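# Sort five pump bottles by testing whether pumps return

## Task

Among five empty pump bottles, one or two have a broken pump whose head remains pressed down once pushed. Put every broken bottle into the grey tray and leave every working bottle standing upright on the table, not in the tray. Nothing may rely on the robot to stay where it is at the end: open the grippers, move the arms away, and make sure everything settles and stays still shortly after you finish.

## Robot and tools

ROBOT. Two arms, left_arm and right_arm, each with a parallel gripper. The fingers point along the gripper's +z axis and close along its x axis. The reported hand point lies midway between the finger pads; fingertips extend 17.5 mm past it. Pure rotations pivot about that point. The reported hand position can be slightly wrong, worse when the arm is stretched far.

FRAME. All poses use one scene frame: origin on the table surface between the arms, +z up, +x outward over the table, left_arm on the +y side. The arm names do not match the left or right of any image. Positions are in metres, orientations are quaternions written w, x, y, z.

THE 20-NUMBER ROW. Every command carries one row covering both arms, even if one stays still: left_arm x, y, z, qw, qx, qy, qz, gripper position, force_limit, speed, then the same ten for right_arm. x, y, z, q are an absolute target pose for that hand in the scene frame, not an offset. Each target must lie within 0.6 m of that arm's last reported position along each of its gripper axes, or the call is rejected and nothing runs. The three gripper numbers are each in [-1, 1]. position: +1 opens fully (50 mm gap), about -0.65 makes the pads meet, -1 means close until something blocks. force_limit: per-pad force, about 20 N at -1, 102 N at 0, 185 N at +1 (actual grip may run up to roughly 17% above). speed: gap change rate, 20 mm/s at -1, 85 at 0, 150 at +1. A 0 is a real command, so to leave a gripper alone resend its previous three numbers. To hold an arm still, resend the exact pose from the last result taken before it stopped, and keep resending the same quaternion rather than the drifted reported one.

TOOLS.
execute_actions {actions, pictures}: actions is a list with at most one item. Empty list: just report state. {rows, steps}: 1 to 15 rows, run for up to 15 steps of 1/30 s (default 15); the last row repeats if rows run out. {steps: n} alone: a wait of up to 300 steps counted from the previous result, reply time included. pictures (boolean) turns camera images on or off; by default they come.
move {target, speed}: target is one 20-number row; each hand travels in a straight line toward its pose and both finish together, over 0.5 to 10 s (cut off at 10 s). speed in m/s, 0.002 to 0.5, default 0.25; rotation rate up to double that in rad/s. Gripper numbers are applied at the start. Paths ignore obstacles and the other arm; hands lag, wander and may overshoot speed near full reach. Ends when motion stops, or 5 s past path end.
wait {seconds}: 0 to 10 s of idle simulation.
zoom_image {camera, region}: enlarge [x0, y0, x1, y1] pixels (max 504 by 504, origin top-left) of the newest image from cam_head_left, cam_head_right, cam_high, cam_low, cam_left_wrist or cam_right_wrist.
finished_scene {scene}: give the current scene's number; ends and grades it, irreversible. Replying without a tool call also ends things.

MOTION LIMITS. Each control step, the commanded pose is clipped to at most 70 mm and 16 degrees from the measured pose; inverse kinematics then favours position over orientation. Joints are rate- and acceleration-limited, so a long move may not finish within one action; after the last step the arm continues only to its last clipped pose. Read the result and send the remainder. Elbows never fully straighten.

RESULT LINES. The state line 'left_arm: … | right_arm: …' gives each hand's position and quaternion. 'Hand target' shows what the controller is currently driving toward. 'pose unreachable' means the clearance check altered or blocked that arm's command; HELD flags steps where the row (or part) was not sent. A move adds 'move:' with its outcome (done, off_target, moving, held, fault), the limits that acted (paced = pose clipped; held = some steps blocked, after which the arm may jump fast) and distances to target. object_status: 0 moving, 1 blocked while opening, 2 blocked while closing (a real grip), 3 reached requested opening or pads met (usually empty). Gap in mm is about (250 - position_measured) x 0.202. New force or speed values apply only after a position change of at least 0.01. A grip at force_limit -1 keeps reporting 2 even if the object slips away, and weakens on a fixed, off-centre object.

SAFETY. Joint torque reaching its limit (51.3 N m for waist, shoulder, upper arm roll, elbow; 32.3 N m for forearm roll, wrist pitch, wrist roll; load weight included) freezes that arm for 10 s. Holding loads heats motors: a MOTOR HOT warning from 60 °C, and at 75 °C an OVER-TEMPERATURE FAULT lets the arm sag. Do not let the arms collide or shove each other. Do not knock anything off the table; avoid dropping, slamming or pushing hard, and approach contacts slowly with targets only slightly past the surface. Occasional disturbances may tug a held part or nudge loose items.

CAMERAS. Six 504x504 images in the order listed above, each with calibration (pinhole plus radial distortion, world-to-camera transform); wrist camera poses follow the arm joints. Simulation keeps running while you think.

Each tool is called after ">>>" by a JSON object that holds its "method" and its "body", one argument or row to a line.

## Session

>>> {"method": "execute_actions", "body": {
  "actions": []
}}

Scene clock: 0.00 s of 5100.00 s.
left_arm: end_effector_position=(+0.5118, -0.0208, +0.2003) position_measured=3 object_status=3 end_effector_quat_wxyz=(+0.284, +0.766, -0.161, +0.553) | right_arm: end_effector_position=(+0.4479, -0.1909, +0.1812) position_measured=3 object_status=3 end_effector_quat_wxyz=(+0.002, +0.630, +0.777, +0.000)
Joint positions: left_arm=[ 0.941  1.004 -0.999  2.312 -0.367 -1.492  1.06 ] | right_arm=[-0.058  0.431  0.001  1.654  0.002  1.053  1.513]
Joint velocities: left_arm=[ 0.001 -0.    -0.001 -0.     0.    -0.001 -0.   ] | right_arm=[ 0.     0.001  0.     0.    -0.    -0.     0.001]
Motor temperatures (°C, as the motors report them): left_arm=[27 26 27 30 31 27 34] | right_arm=[25 25 24 26 33 32 42]
Hand target (left_arm): +0.512, -0.021, +0.200; +0.284, +0.766, -0.161, +0.553
Hand target (right_arm): +0.448, -0.191, +0.181; +0.002, +0.630, +0.777, +0.000
camera_calibration (this result's frames):
cam_left_wrist: T_world_to_cam=[[0.358678, 0.0389705, 0.932648, -0.365467], [-0.536702, -0.80886, 0.240203, 0.248372], [0.763742, -0.586709, -0.269205, -0.184314], [0, 0, 0, 1]] pos_world=[0.405155, 0.107002, 0.231574]

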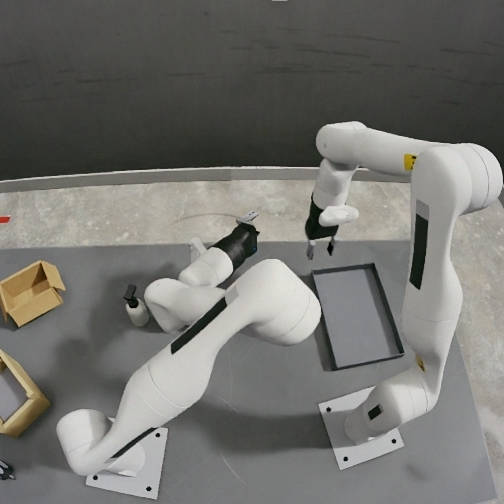

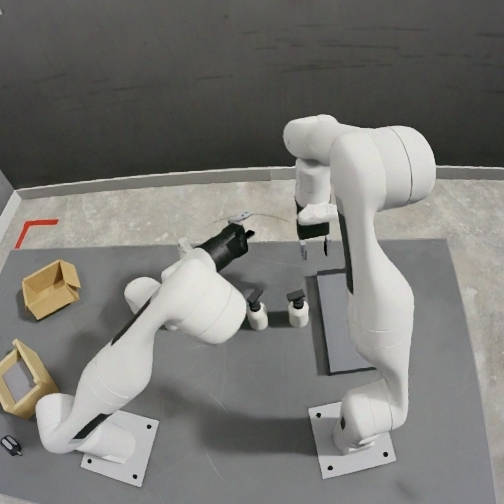

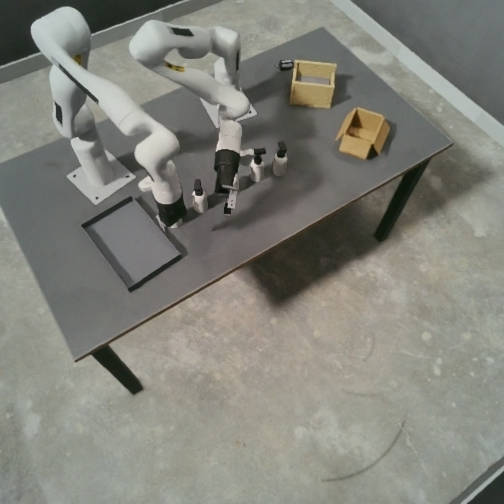

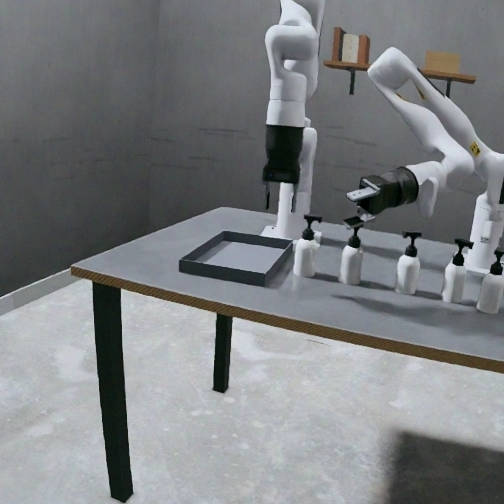

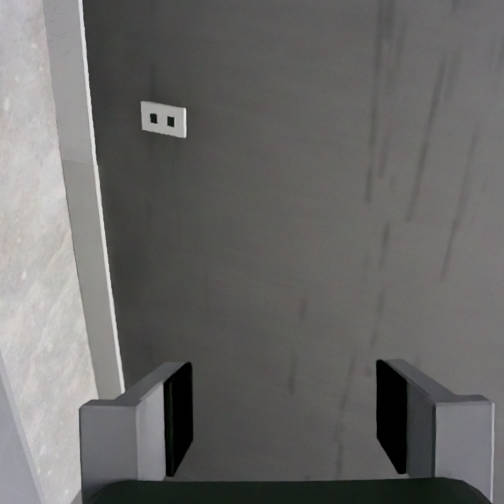

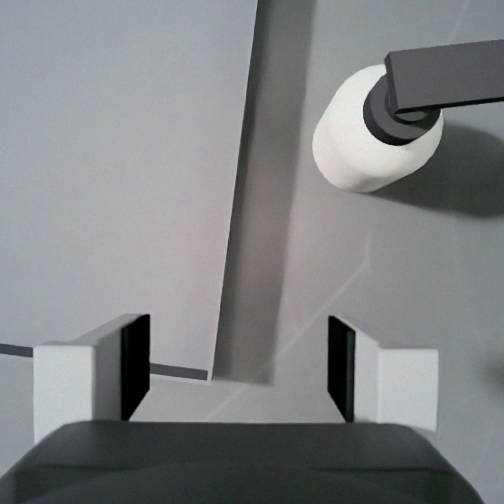

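>>> {"method": "move", "body": {
  "target": [0.5,0.03,0.33,0.284,0.766,-0.161,0.553,1,-0.5,1,0.448,-0.22,0.22,0,0.707,0.707,0,-1,-0.5,1]
}}

>>> {"method": "move", "body": {
  "target": [0.33,0.3,0.33,0,1,0,0,-1,-0.5,1,0.4,-0.2,0.26,0,0.707,0.707,0,-1,-0.5,1]
}}

Scene clock: 7.53 s of 5100.00 s.
left_arm: end_effector_position=(+0.5002, +0.0297, +0.3295) position_measured=3 object_status=3 end_effector_quat_wxyz=(+0.284, +0.766, -0.161, +0.553) | right_arm: end_effector_position=(+0.4479, -0.2202, +0.2200) position_measured=252 object_status=3 end_effector_quat_wxyz=(+0.000, +0.707, +0.707, -0.000)
Joint positions: left_arm=[ 1.024  0.598 -1.274  2.317 -0.775 -1.267  1.117] | right_arm=[-0.024  0.381  0.061  1.598 -0.024  1.163  1.405]
Joint velocities: left_arm=[ 0.006 -0.004 -0.003  0.    -0.001  0.     0.001] | right_arm=[-0.     0.    -0.     0.001  0.    -0.001  0.   ]
Motor temperatures (°C, as the motors report them): left_arm=[27 26 27 30 31 27 34] | right_arm=[25 25 24 26 33 32 42]
Hand target (left_arm): +0.500, +0.029, +0.330; +0.285, +0.766, -0.161, +0.553
Hand target (right_arm): +0.448, -0.220, +0.220; +0.000, +0.707, +0.707, -0.000
Off the commanded pose (left_arm): 0.001 m, 0 deg.
Off the commanded pose (right_arm): 0.000 m, 0 deg.
After step 90, 3.30 s passed at rest.
move: done
camera_calibration (this result's frames):
cam_left_wrist: T_world_to_cam=[[0.359109, 0.0395641, 0.932457, -0.483956], [-0.536072, -0.809105, 0.240783, 0.251428], [0.763981, -0.586331, -0.269347, -0.111113], [0, 0, 0, 1]] pos_world=[0.393465, 0.15743, 0.3608]
cam_right_wrist: T_world_to_cam=[[-0.00600672, 0.999524, 0.0302561, 0.209617], [0.999891, 0.00559465, 0.0136858, -0.423589], [0.01351, 0.030335, -0.999448, 0.383801], [0, 0, 0, 1]] pos_world=[0.419616, -0.21879, 0.383045]

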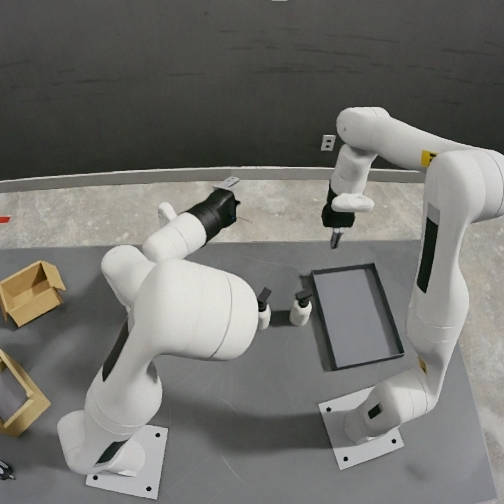

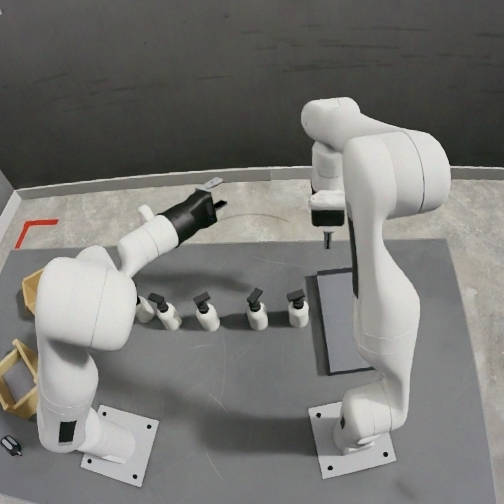

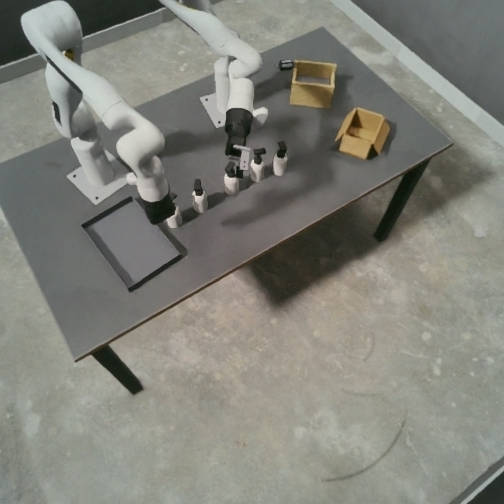

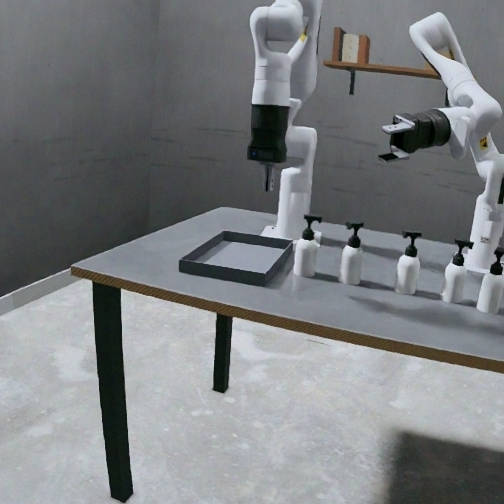

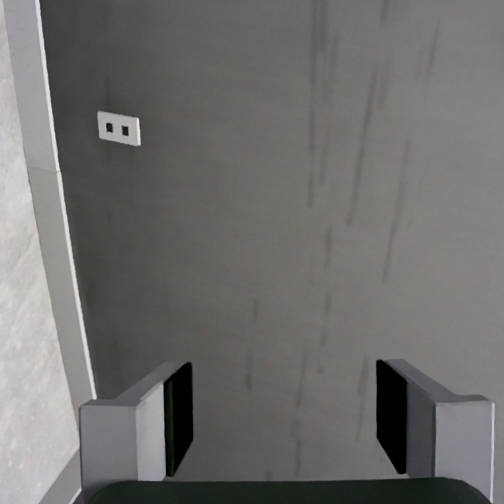

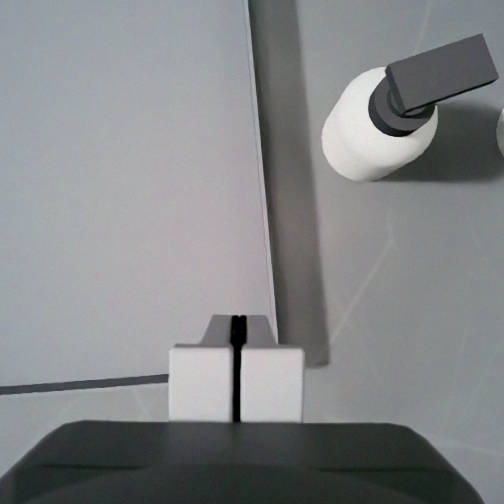

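Scene clock: 10.83 s of 5100.00 s.
left_arm: end_effector_position=(+0.3297, +0.2990, +0.3307) position_measured=252 object_status=3 end_effector_quat_wxyz=(+0.001, +1.000, -0.001, -0.001) | right_arm: end_effector_position=(+0.3999, -0.2000, +0.2599) position_measured=252 object_status=3 end_effector_quat_wxyz=(-0.000, +0.707, +0.707, +0.000)
Joint positions: left_arm=[ 0.947  0.491 -1.653  1.572 -2.65  -1.612  2.589] | right_arm=[-0.087  0.248  0.044  1.653 -0.012  1.24   1.323]
Joint velocities: left_arm=[-0.012  0.001  0.002 -0.001 -0.001 -0.001  0.   ] | right_arm=[-0.    -0.001 -0.    -0.001 -0.    -0.001 -0.   ]
Motor temperatures (°C, as the motors report them): left_arm=[27 26 27 30 31 27 34] | right_arm=[25 25 24 26 33 32 42]
Hand target (left_arm): +0.330, +0.299, +0.331; +0.001, +1.000, -0.000, -0.001
Hand target (right_arm): +0.400, -0.200, +0.260; -0.000, +0.707, +0.707, +0.000
Off the commanded pose (left_arm): 0.001 m, 0 deg.
Off the commanded pose (right_arm): 0.000 m, 0 deg.
move: done; limits=paced
camera_calibration (this result's frames):
cam_left_wrist: T_world_to_cam=[[0.999238, -0.0101836, -0.0376762, -0.309817], [-0.0114523, -0.999369, -0.0336108, 0.352371], [-0.0373102, 0.0340167, -0.998725, 0.497279], [0, 0, 0, 1]] pos_world=[0.33217, 0.332078, 0.496815]
cam_right_wrist: T_world_to_cam=[[-0.00589891, 0.999499, 0.0310964, 0.187738], [0.999889, 0.00547063, 0.0138397, -0.376305], [0.0136626, 0.0311746, -0.999421, 0.42381], [0, 0, 0, 1]] pos_world=[0.371581, -0.198797, 0.422934]

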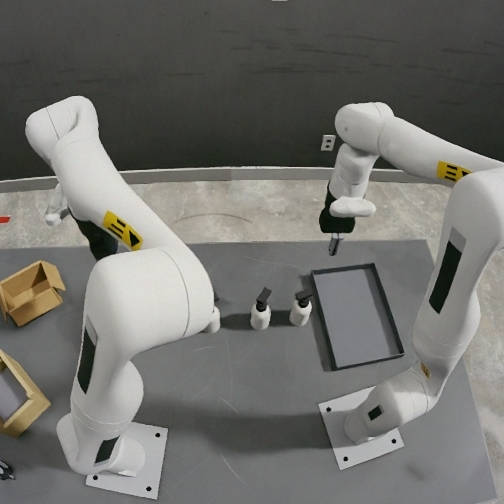

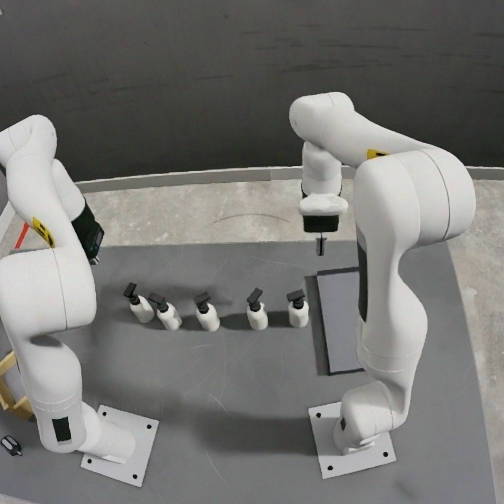

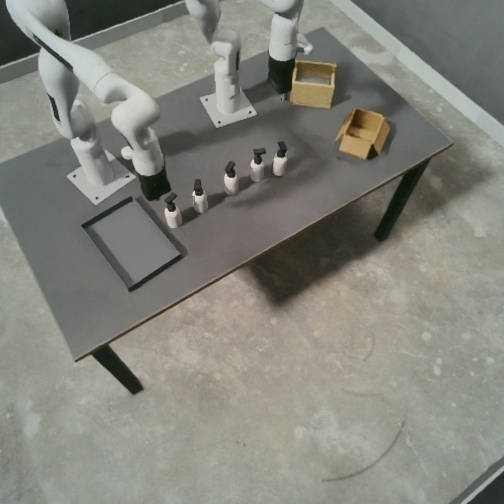

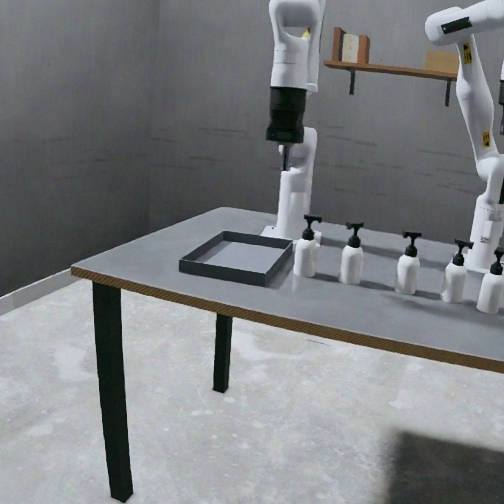

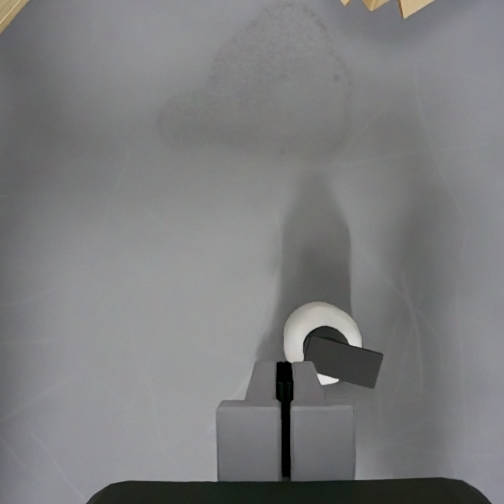

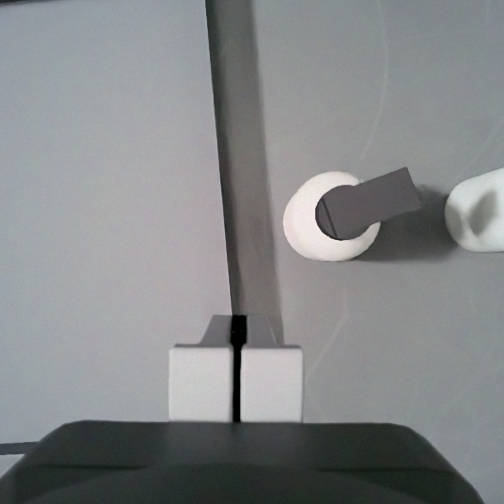

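>>> {"method": "move", "body": {
  "target": [0.353,0.297,0.22,0,1,0,0,-1,-0.5,1,0.354,-0.149,0.22,0,0.707,0.707,0,-1,-0.5,1]
}}

Scene clock: 28.77 s of 5100.00 s.
left_arm: end_effector_position=(+0.3527, +0.2969, +0.2201) position_measured=252 object_status=3 end_effector_quat_wxyz=(+0.000, +1.000, -0.000, +0.000) | right_arm: end_effector_position=(+0.3542, -0.1488, +0.2199) position_measured=252 object_status=3 end_effector_quat_wxyz=(-0.000, +0.707, +0.707, +0.000)
Joint positions: left_arm=[ 0.822  0.628 -1.493  1.78  -2.499 -1.356  2.476] | right_arm=[-0.207  0.22  -0.011  1.829  0.002  1.093  1.143]
Joint velocities: left_arm=[-0.005  0.002  0.003 -0.     0.     0.002 -0.   ] | right_arm=[-0.002  0.001 -0.001  0.001  0.001 -0.    -0.001]
Motor temperatures (°C, as the motors report them): left_arm=[27 26 27 30 31 27 34] | right_arm=[25 25 24 26 33 32 42]
Hand target (left_arm): +0.353, +0.297, +0.220; -0.000, +1.000, +0.000, -0.000
Hand target (right_arm): +0.354, -0.149, +0.220; -0.000, +0.707, +0.707, +0.000
Off the commanded pose (left_arm): 0.000 m, 0 deg.
Off the commanded pose (right_arm): 0.000 m, 0 deg.
After step 90, 13.93 s passed at rest.
move: done
camera_calibration (this result's frames):
cam_left_wrist: T_world_to_cam=[[0.999322, -0.00847962, -0.0358286, -0.337933], [-0.00978623, -0.999287, -0.0364517, 0.34684], [-0.035494, 0.0367777, -0.998693, 0.386294], [0, 0, 0, 1]] pos_world=[0.35481, 0.32952, 0.386324]
cam_right_wrist: T_world_to_cam=[[-0.00613538, 0.999483, 0.031551, 0.137512], [0.999889, 0.00570258, 0.0137892, -0.330283], [0.0136022, 0.0316321, -0.999407, 0.382892], [0, 0, 0, 1]] pos_world=[0.325882, -0.147669, 0.382881]

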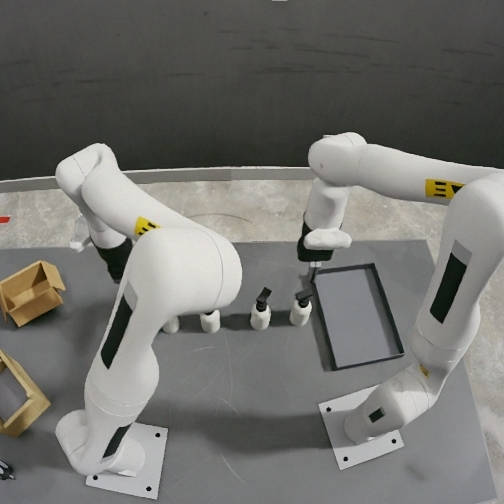

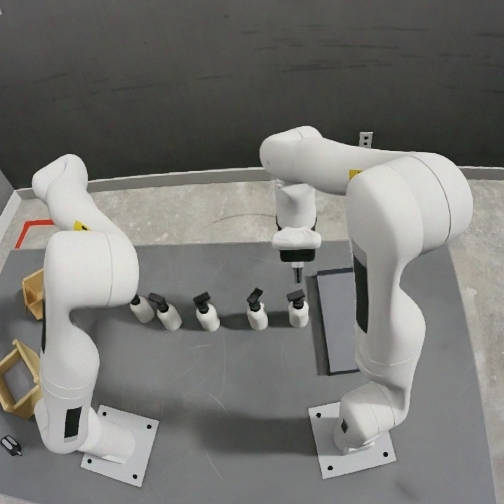

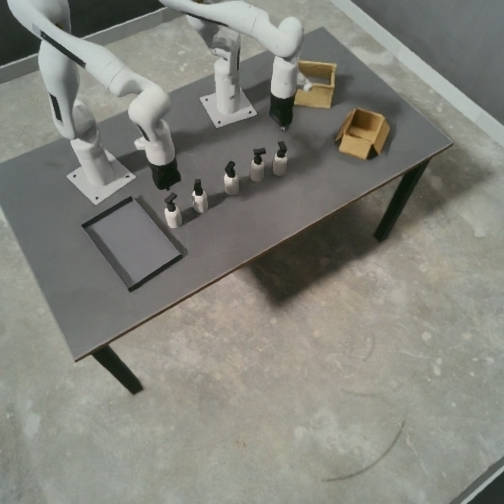

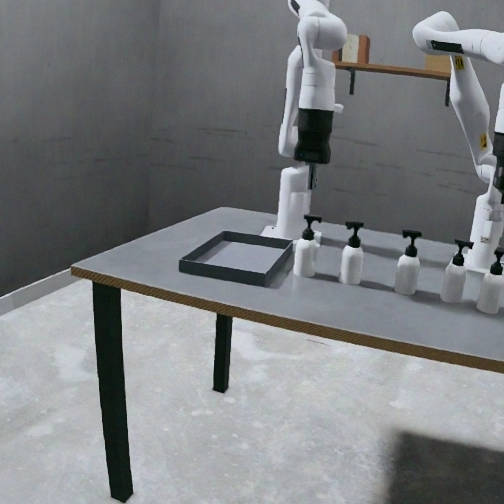

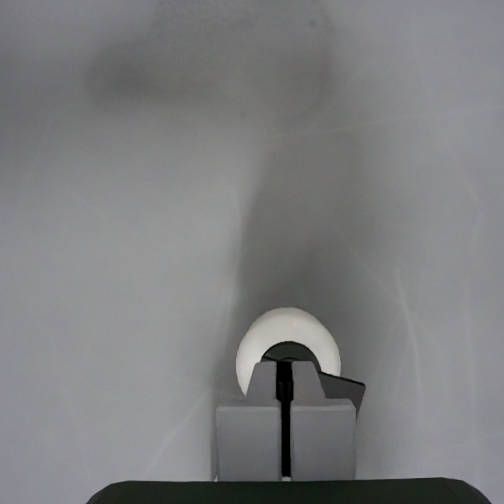

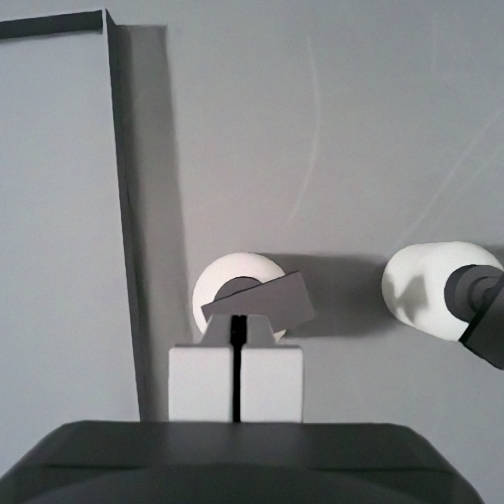

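>>> {"method": "move", "body": {
  "target": [0.353,0.297,0.165,0,1,0,0,-1,-0.5,1,0.352,-0.149,0.165,0,0.707,0.707,0,-1,-0.5,1],
  "speed": 0.12
}}

>>> {"method": "move", "body": {
  "target": [0.353,0.297,0.139,0,1,0,0,-1,-0.5,1,0.352,-0.149,0.140,0,0.707,0.707,0,-1,-0.5,1],
  "speed": 0.025
}}

>>> {"method": "move", "body": {
  "target": [0.353,0.297,0.2,0,1,0,0,-1,-0.5,1,0.352,-0.149,0.2,0,0.707,0.707,0,-1,-0.5,1],
  "speed": 0.15
}}

>>> {"method": "move", "body": {
  "target": [0.35,0.205,0.2,0,1,0,0,-1,-0.5,1,0.346,-0.047,0.2,0,0.707,0.707,0,-1,-0.5,1]
}}

>>> {"method": "zoom_image", "body": {
  "camera": "cam_low",
  "region": [254, 180, 504, 330]
}}

Scene clock: 42.23 s of 5100.00 s.
left_arm: end_effector_position=(+0.3529, +0.2969, +0.1652) position_measured=252 object_status=3 end_effector_quat_wxyz=(+0.000, +1.000, -0.000, +0.000) | right_arm: end_effector_position=(+0.3522, -0.1489, +0.1651) position_measured=252 object_status=3 end_effector_quat_wxyz=(+0.000, +0.707, +0.707, +0.000)
Joint positions: left_arm=[ 0.772  0.694 -1.414  1.883 -2.408 -1.233  2.401] | right_arm=[-0.208  0.29  -0.014  1.938  0.005  0.914  1.138]
Joint velocities: left_arm=[-0.003  0.004  0.001  0.001  0.002  0.002 -0.   ] | right_arm=[-0.     0.003 -0.     0.002  0.    -0.003  0.   ]
Motor temperatures (°C, as the motors report them): left_arm=[27 26 27 30 31 27 34] | right_arm=[25 25 24 26 33 32 42]
Hand target (left_arm): +0.353, +0.297, +0.165; -0.000, +1.000, +0.000, -0.000
Hand target (right_arm): +0.352, -0.149, +0.165; -0.000, +0.707, +0.707, +0.000
Off the commanded pose (left_arm): 0.000 m, 0 deg.
Off the commanded pose (right_arm): 0.000 m, 0 deg.
After step 90, 9.60 s passed at rest.
move: done
camera_calibration (this result's frames):
cam_left_wrist: T_world_to_cam=[[0.999323, -0.00844437, -0.0358115, -0.340102], [-0.00975042, -0.999288, -0.0364537, 0.344786], [-0.0354781, 0.0367782, -0.998693, 0.331434], [0, 0, 0, 1]] pos_world=[0.354992, 0.329479, 0.33139]
cam_right_wrist: T_world_to_cam=[[-0.00647561, 0.999503, 0.0308599, 0.139492], [0.999883, 0.00604356, 0.0140731, -0.327607], [0.0138796, 0.0309474, -0.999425, 0.327968], [0, 0, 0, 1]] pos_world=[0.32392, -0.147592, 0.328085]

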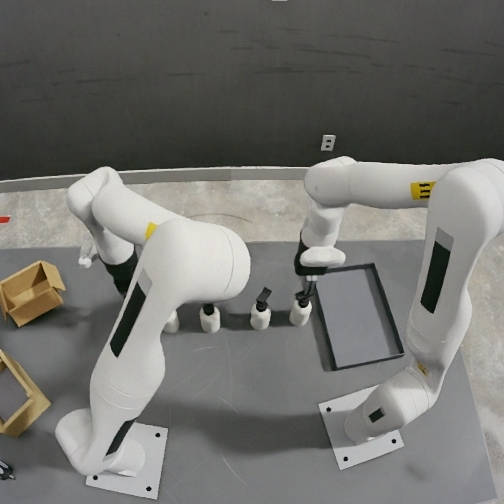

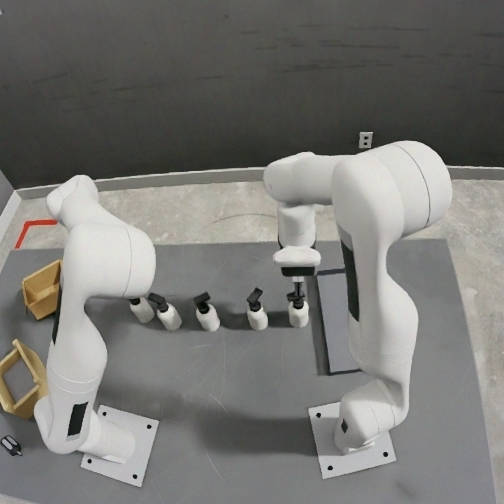

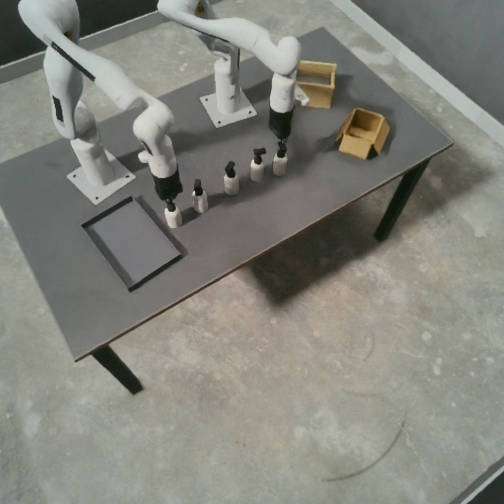

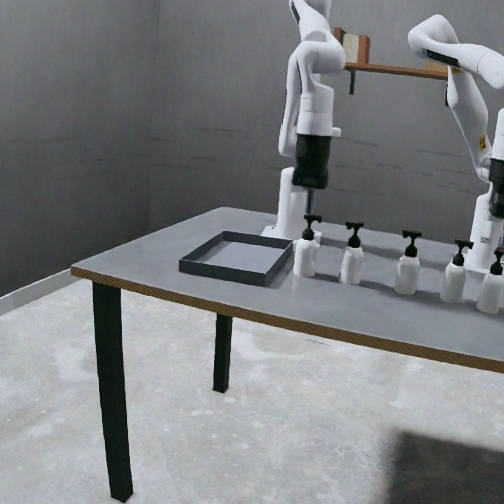

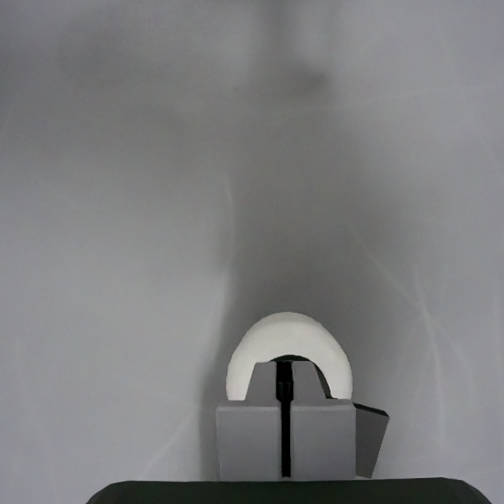

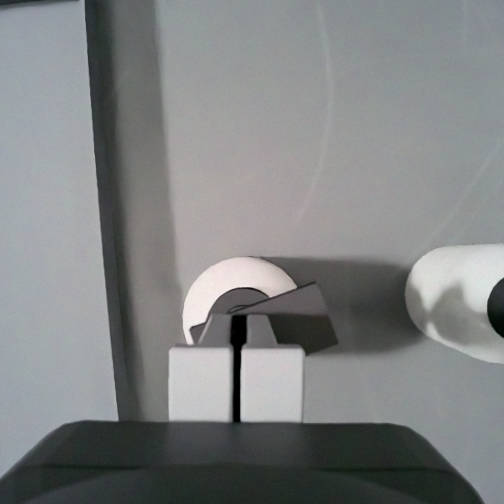

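Scene clock: 43.50 s of 5100.00 s.
left_arm: end_effector_position=(+0.3543, +0.2976, +0.1413) position_measured=252 object_status=3 end_effector_quat_wxyz=(+0.000, +1.000, -0.000, +0.002) | right_arm: end_effector_position=(+0.3538, -0.1481, +0.1435) position_measured=252 object_status=3 end_effector_quat_wxyz=(+0.001, +0.707, +0.707, +0.004)
Joint positions: left_arm=[ 0.744  0.724 -1.374  1.922 -2.359 -1.179  2.362] | right_arm=[-0.207  0.323 -0.015  1.975  0.006  0.836  1.137]
Joint velocities: left_arm=[-0.004 -0.002 -0.     0.003  0.002  0.002 -0.002] | right_arm=[-0.    -0.002  0.     0.002  0.    -0.004 -0.   ]
Motor temperatures (°C, as the motors report them): left_arm=[27 26 27 30 31 27 34] | right_arm=[25 25 24 26 33 32 42]
Hand target (left_arm): +0.353, +0.297, +0.139; -0.000, +1.000, +0.000, -0.000
Hand target (right_arm): +0.352, -0.149, +0.140; -0.000, +0.707, +0.707, +0.000
Off the commanded pose (left_arm): 0.003 m, 0 deg.
Off the commanded pose (right_arm): 0.004 m, 0 deg.
move: off_target (right_arm)
camera_calibration (this result's frames):
cam_left_wrist: T_world_to_cam=[[0.999473, -0.0081467, -0.0314227, -0.343113], [-0.00927103, -0.999316, -0.0358026, 0.34439], [-0.0311096, 0.036075, -0.998865, 0.306323], [0, 0, 0, 1]] pos_world=[0.355654, 0.330308, 0.307523]
cam_right_wrist: T_world_to_cam=[[-0.00629394, 0.999404, 0.0339463, 0.138931], [0.999768, 0.00559015, 0.0207877, -0.329833], [0.0205855, 0.0340693, -0.999207, 0.304432], [0, 0, 0, 1]] pos_world=[0.324364, -0.147376, 0.306331]

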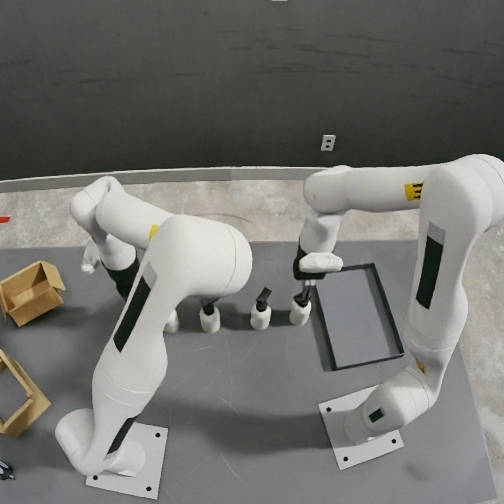

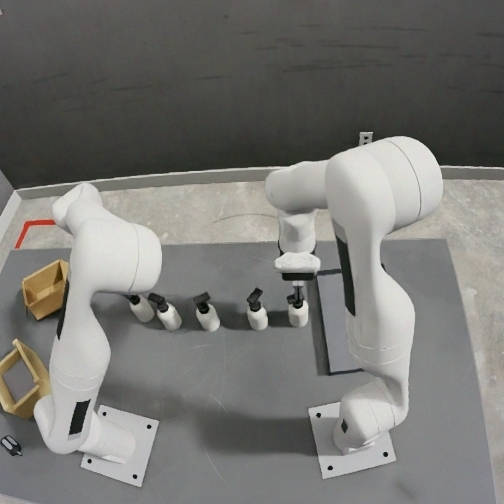

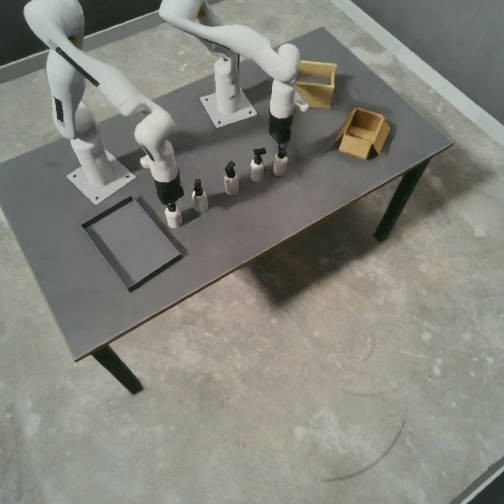

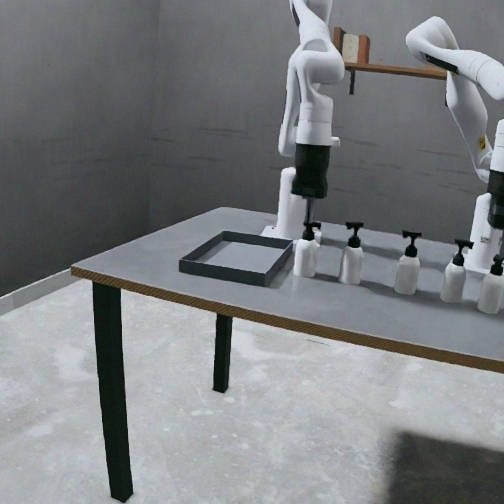

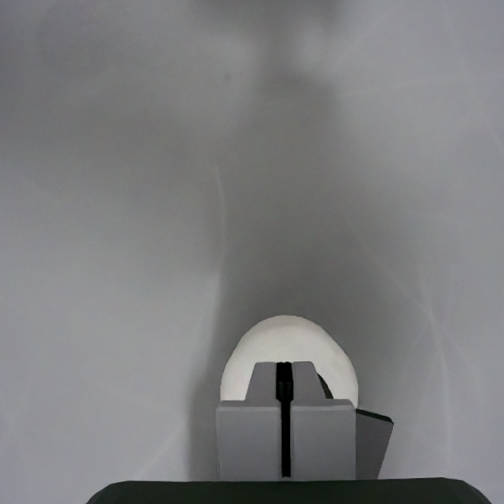

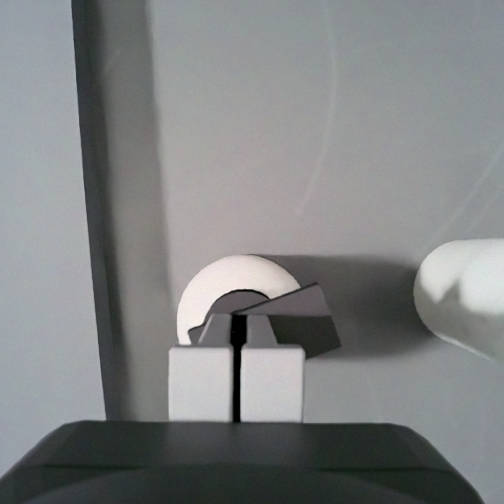

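Scene clock: 44.37 s of 5100.00 s.
left_arm: end_effector_position=(+0.3532, +0.2970, +0.1998) position_measured=252 object_status=3 end_effector_quat_wxyz=(-0.000, +1.000, +0.000, -0.000) | right_arm: end_effector_position=(+0.3518, -0.1492, +0.2000) position_measured=252 object_status=3 end_effector_quat_wxyz=(+0.000, +0.707, +0.707, -0.000)
Joint positions: left_arm=[ 0.803  0.65  -1.463  1.819 -2.469 -1.309  2.452] | right_arm=[-0.209  0.239 -0.013  1.875  0.004  1.027  1.139]
Joint velocities: left_arm=[ 0.005 -0.002 -0.002 -0.002  0.    -0.003  0.001] | right_arm=[-0.    -0.003  0.    -0.003  0.001  0.001  0.   ]
Motor temperatures (°C, as the motors report them): left_arm=[27 26 27 30 31 27 34] | right_arm=[25 25 24 26 33 32 42]
Hand target (left_arm): +0.353, +0.297, +0.200; +0.000, +1.000, -0.000, +0.000
Hand target (right_arm): +0.352, -0.149, +0.200; +0.000, +0.707, +0.707, -0.000
Off the commanded pose (left_arm): 0.000 m, 0 deg.
Off the commanded pose (right_arm): 0.000 m, 0 deg.
move: done
camera_calibration (this result's frames):
cam_left_wrist: T_world_to_cam=[[0.999317, -0.00779371, -0.0361108, -0.339283], [-0.00911777, -0.999287, -0.0366483, 0.346013], [-0.0357994, 0.0369525, -0.998676, 0.366108], [0, 0, 0, 1]] pos_world=[0.355312, 0.329593, 0.366052]
cam_right_wrist: T_world_to_cam=[[-0.00581873, 0.999519, 0.0304468, 0.138565], [0.999892, 0.00540437, 0.013674, -0.327658], [0.0135029, 0.0305231, -0.999443, 0.362936], [0, 0, 0, 1]] pos_world=[0.323528, -0.147806, 0.362996]

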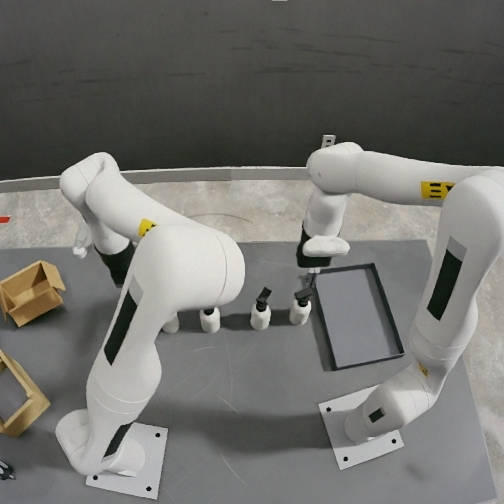

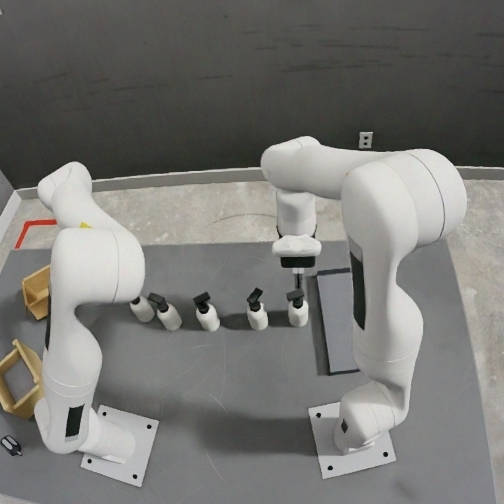

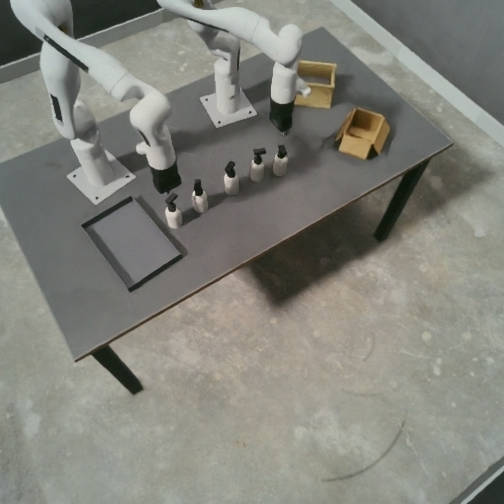

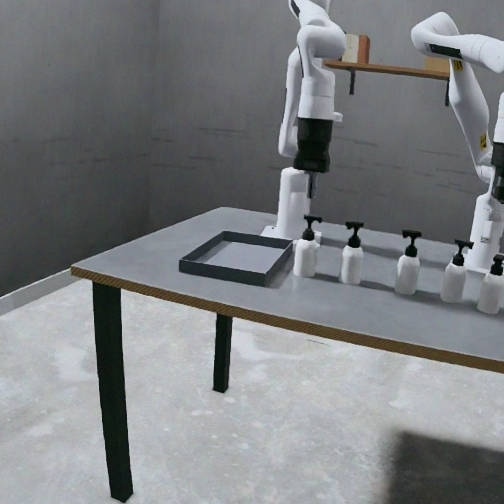

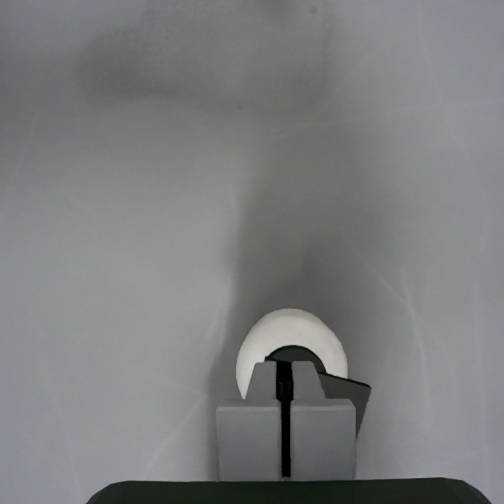

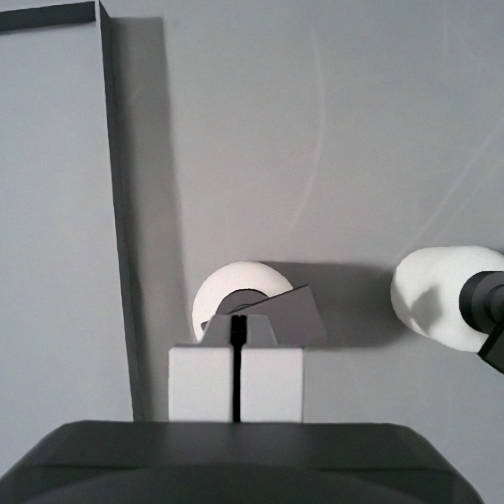

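Scene clock: 45.30 s of 5100.00 s.
left_arm: end_effector_position=(+0.3501, +0.2056, +0.2000) position_measured=252 object_status=3 end_effector_quat_wxyz=(-0.000, +1.000, +0.000, +0.000) | right_arm: end_effector_position=(+0.3459, -0.0468, +0.2003) position_measured=252 object_status=3 end_effector_quat_wxyz=(-0.000, +0.707, +0.707, +0.001)
Joint positions: left_arm=[ 1.009  0.702 -1.478  1.774 -2.424 -1.356  2.664] | right_arm=[-0.397  0.329 -0.072  1.745  0.026  1.067  0.884]
Joint velocities: left_arm=[ 0.007  0.002 -0.    -0.001 -0.001  0.001  0.002] | right_arm=[-0.004  0.005 -0.002 -0.001  0.001  0.001 -0.003]
Motor temperatures (°C, as the motors report them): left_arm=[27 26 27 30 31 27 34] | right_arm=[25 25 24 26 33 32 42]
Hand target (left_arm): +0.350, +0.205, +0.200; -0.000, +1.000, +0.000, +0.000
Hand target (right_arm): +0.346, -0.047, +0.200; -0.000, +0.707, +0.707, +0.000
Off the commanded pose (left_arm): 0.001 m, 0 deg.
Off the commanded pose (right_arm): 0.000 m, 0 deg.
move: done
camera_calibration (this result's frames):
cam_left_wrist: T_world_to_cam=[[0.999338, -0.00737235, -0.0356128, -0.337151], [-0.00869405, -0.999274, -0.0371019, 0.254529], [-0.0353134, 0.037387, -0.998677, 0.369325], [0, 0, 0, 1]] pos_world=[0.352183, 0.238051, 0.366273]
cam_right_wrist: T_world_to_cam=[[-0.00554648, 0.999475, 0.0319342, 0.0358467], [0.999887, 0.00509723, 0.0141322, -0.322409], [0.013962, 0.032009, -0.99939, 0.360064], [0, 0, 0, 1]] pos_world=[0.317545, -0.0457097, 0.363256]

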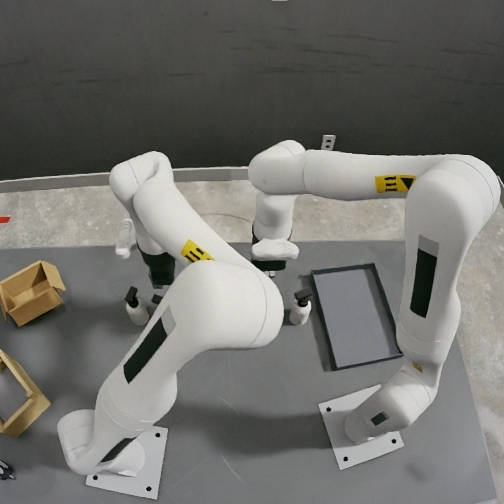

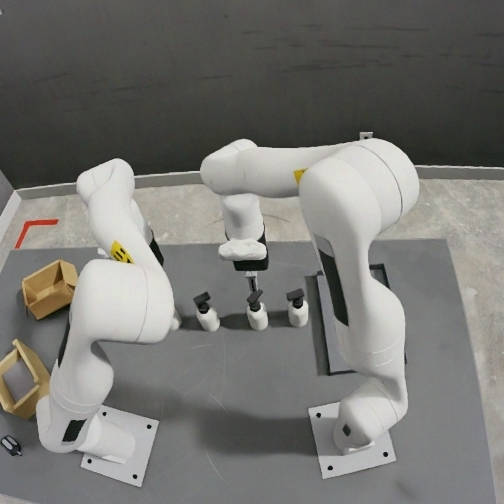

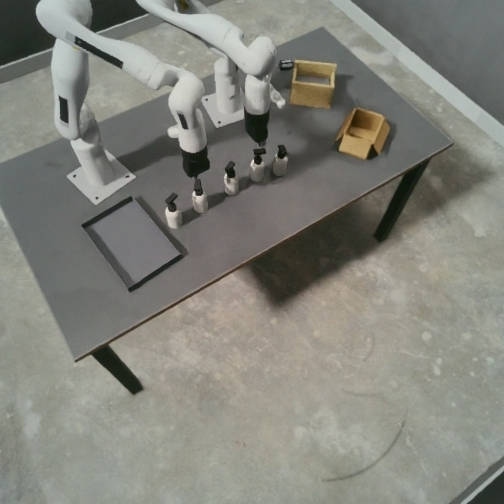

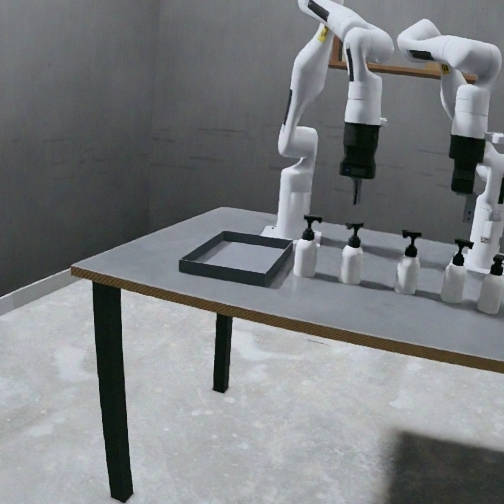

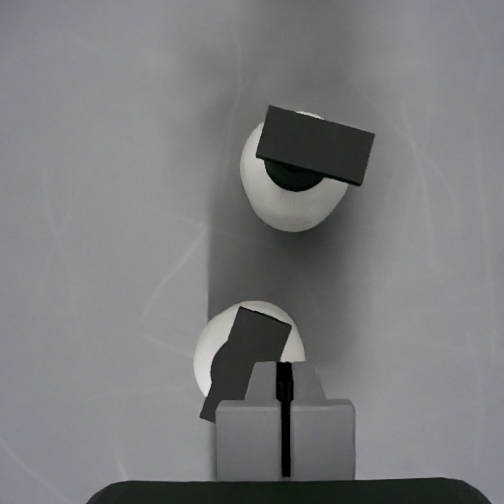

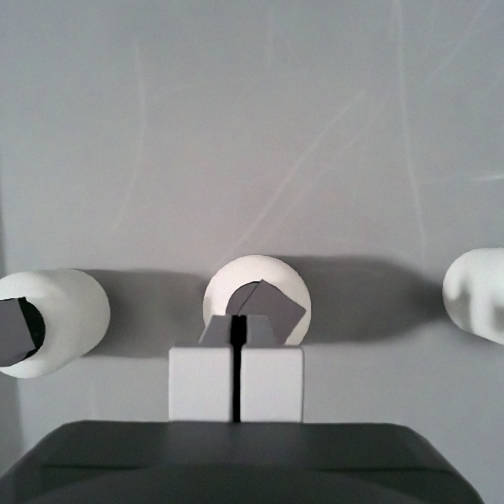

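Region (254, 180, 504, 330) of cam_low's 504x504 image, scaled by 2.016, with more detail than that image has; it fills the top 302 rows of this view, and the rest is white.

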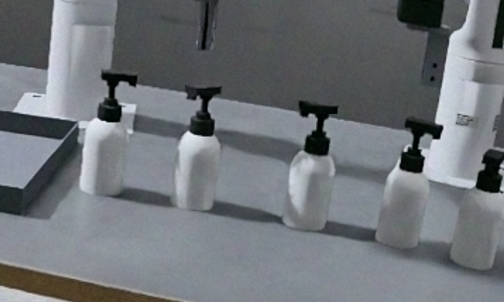

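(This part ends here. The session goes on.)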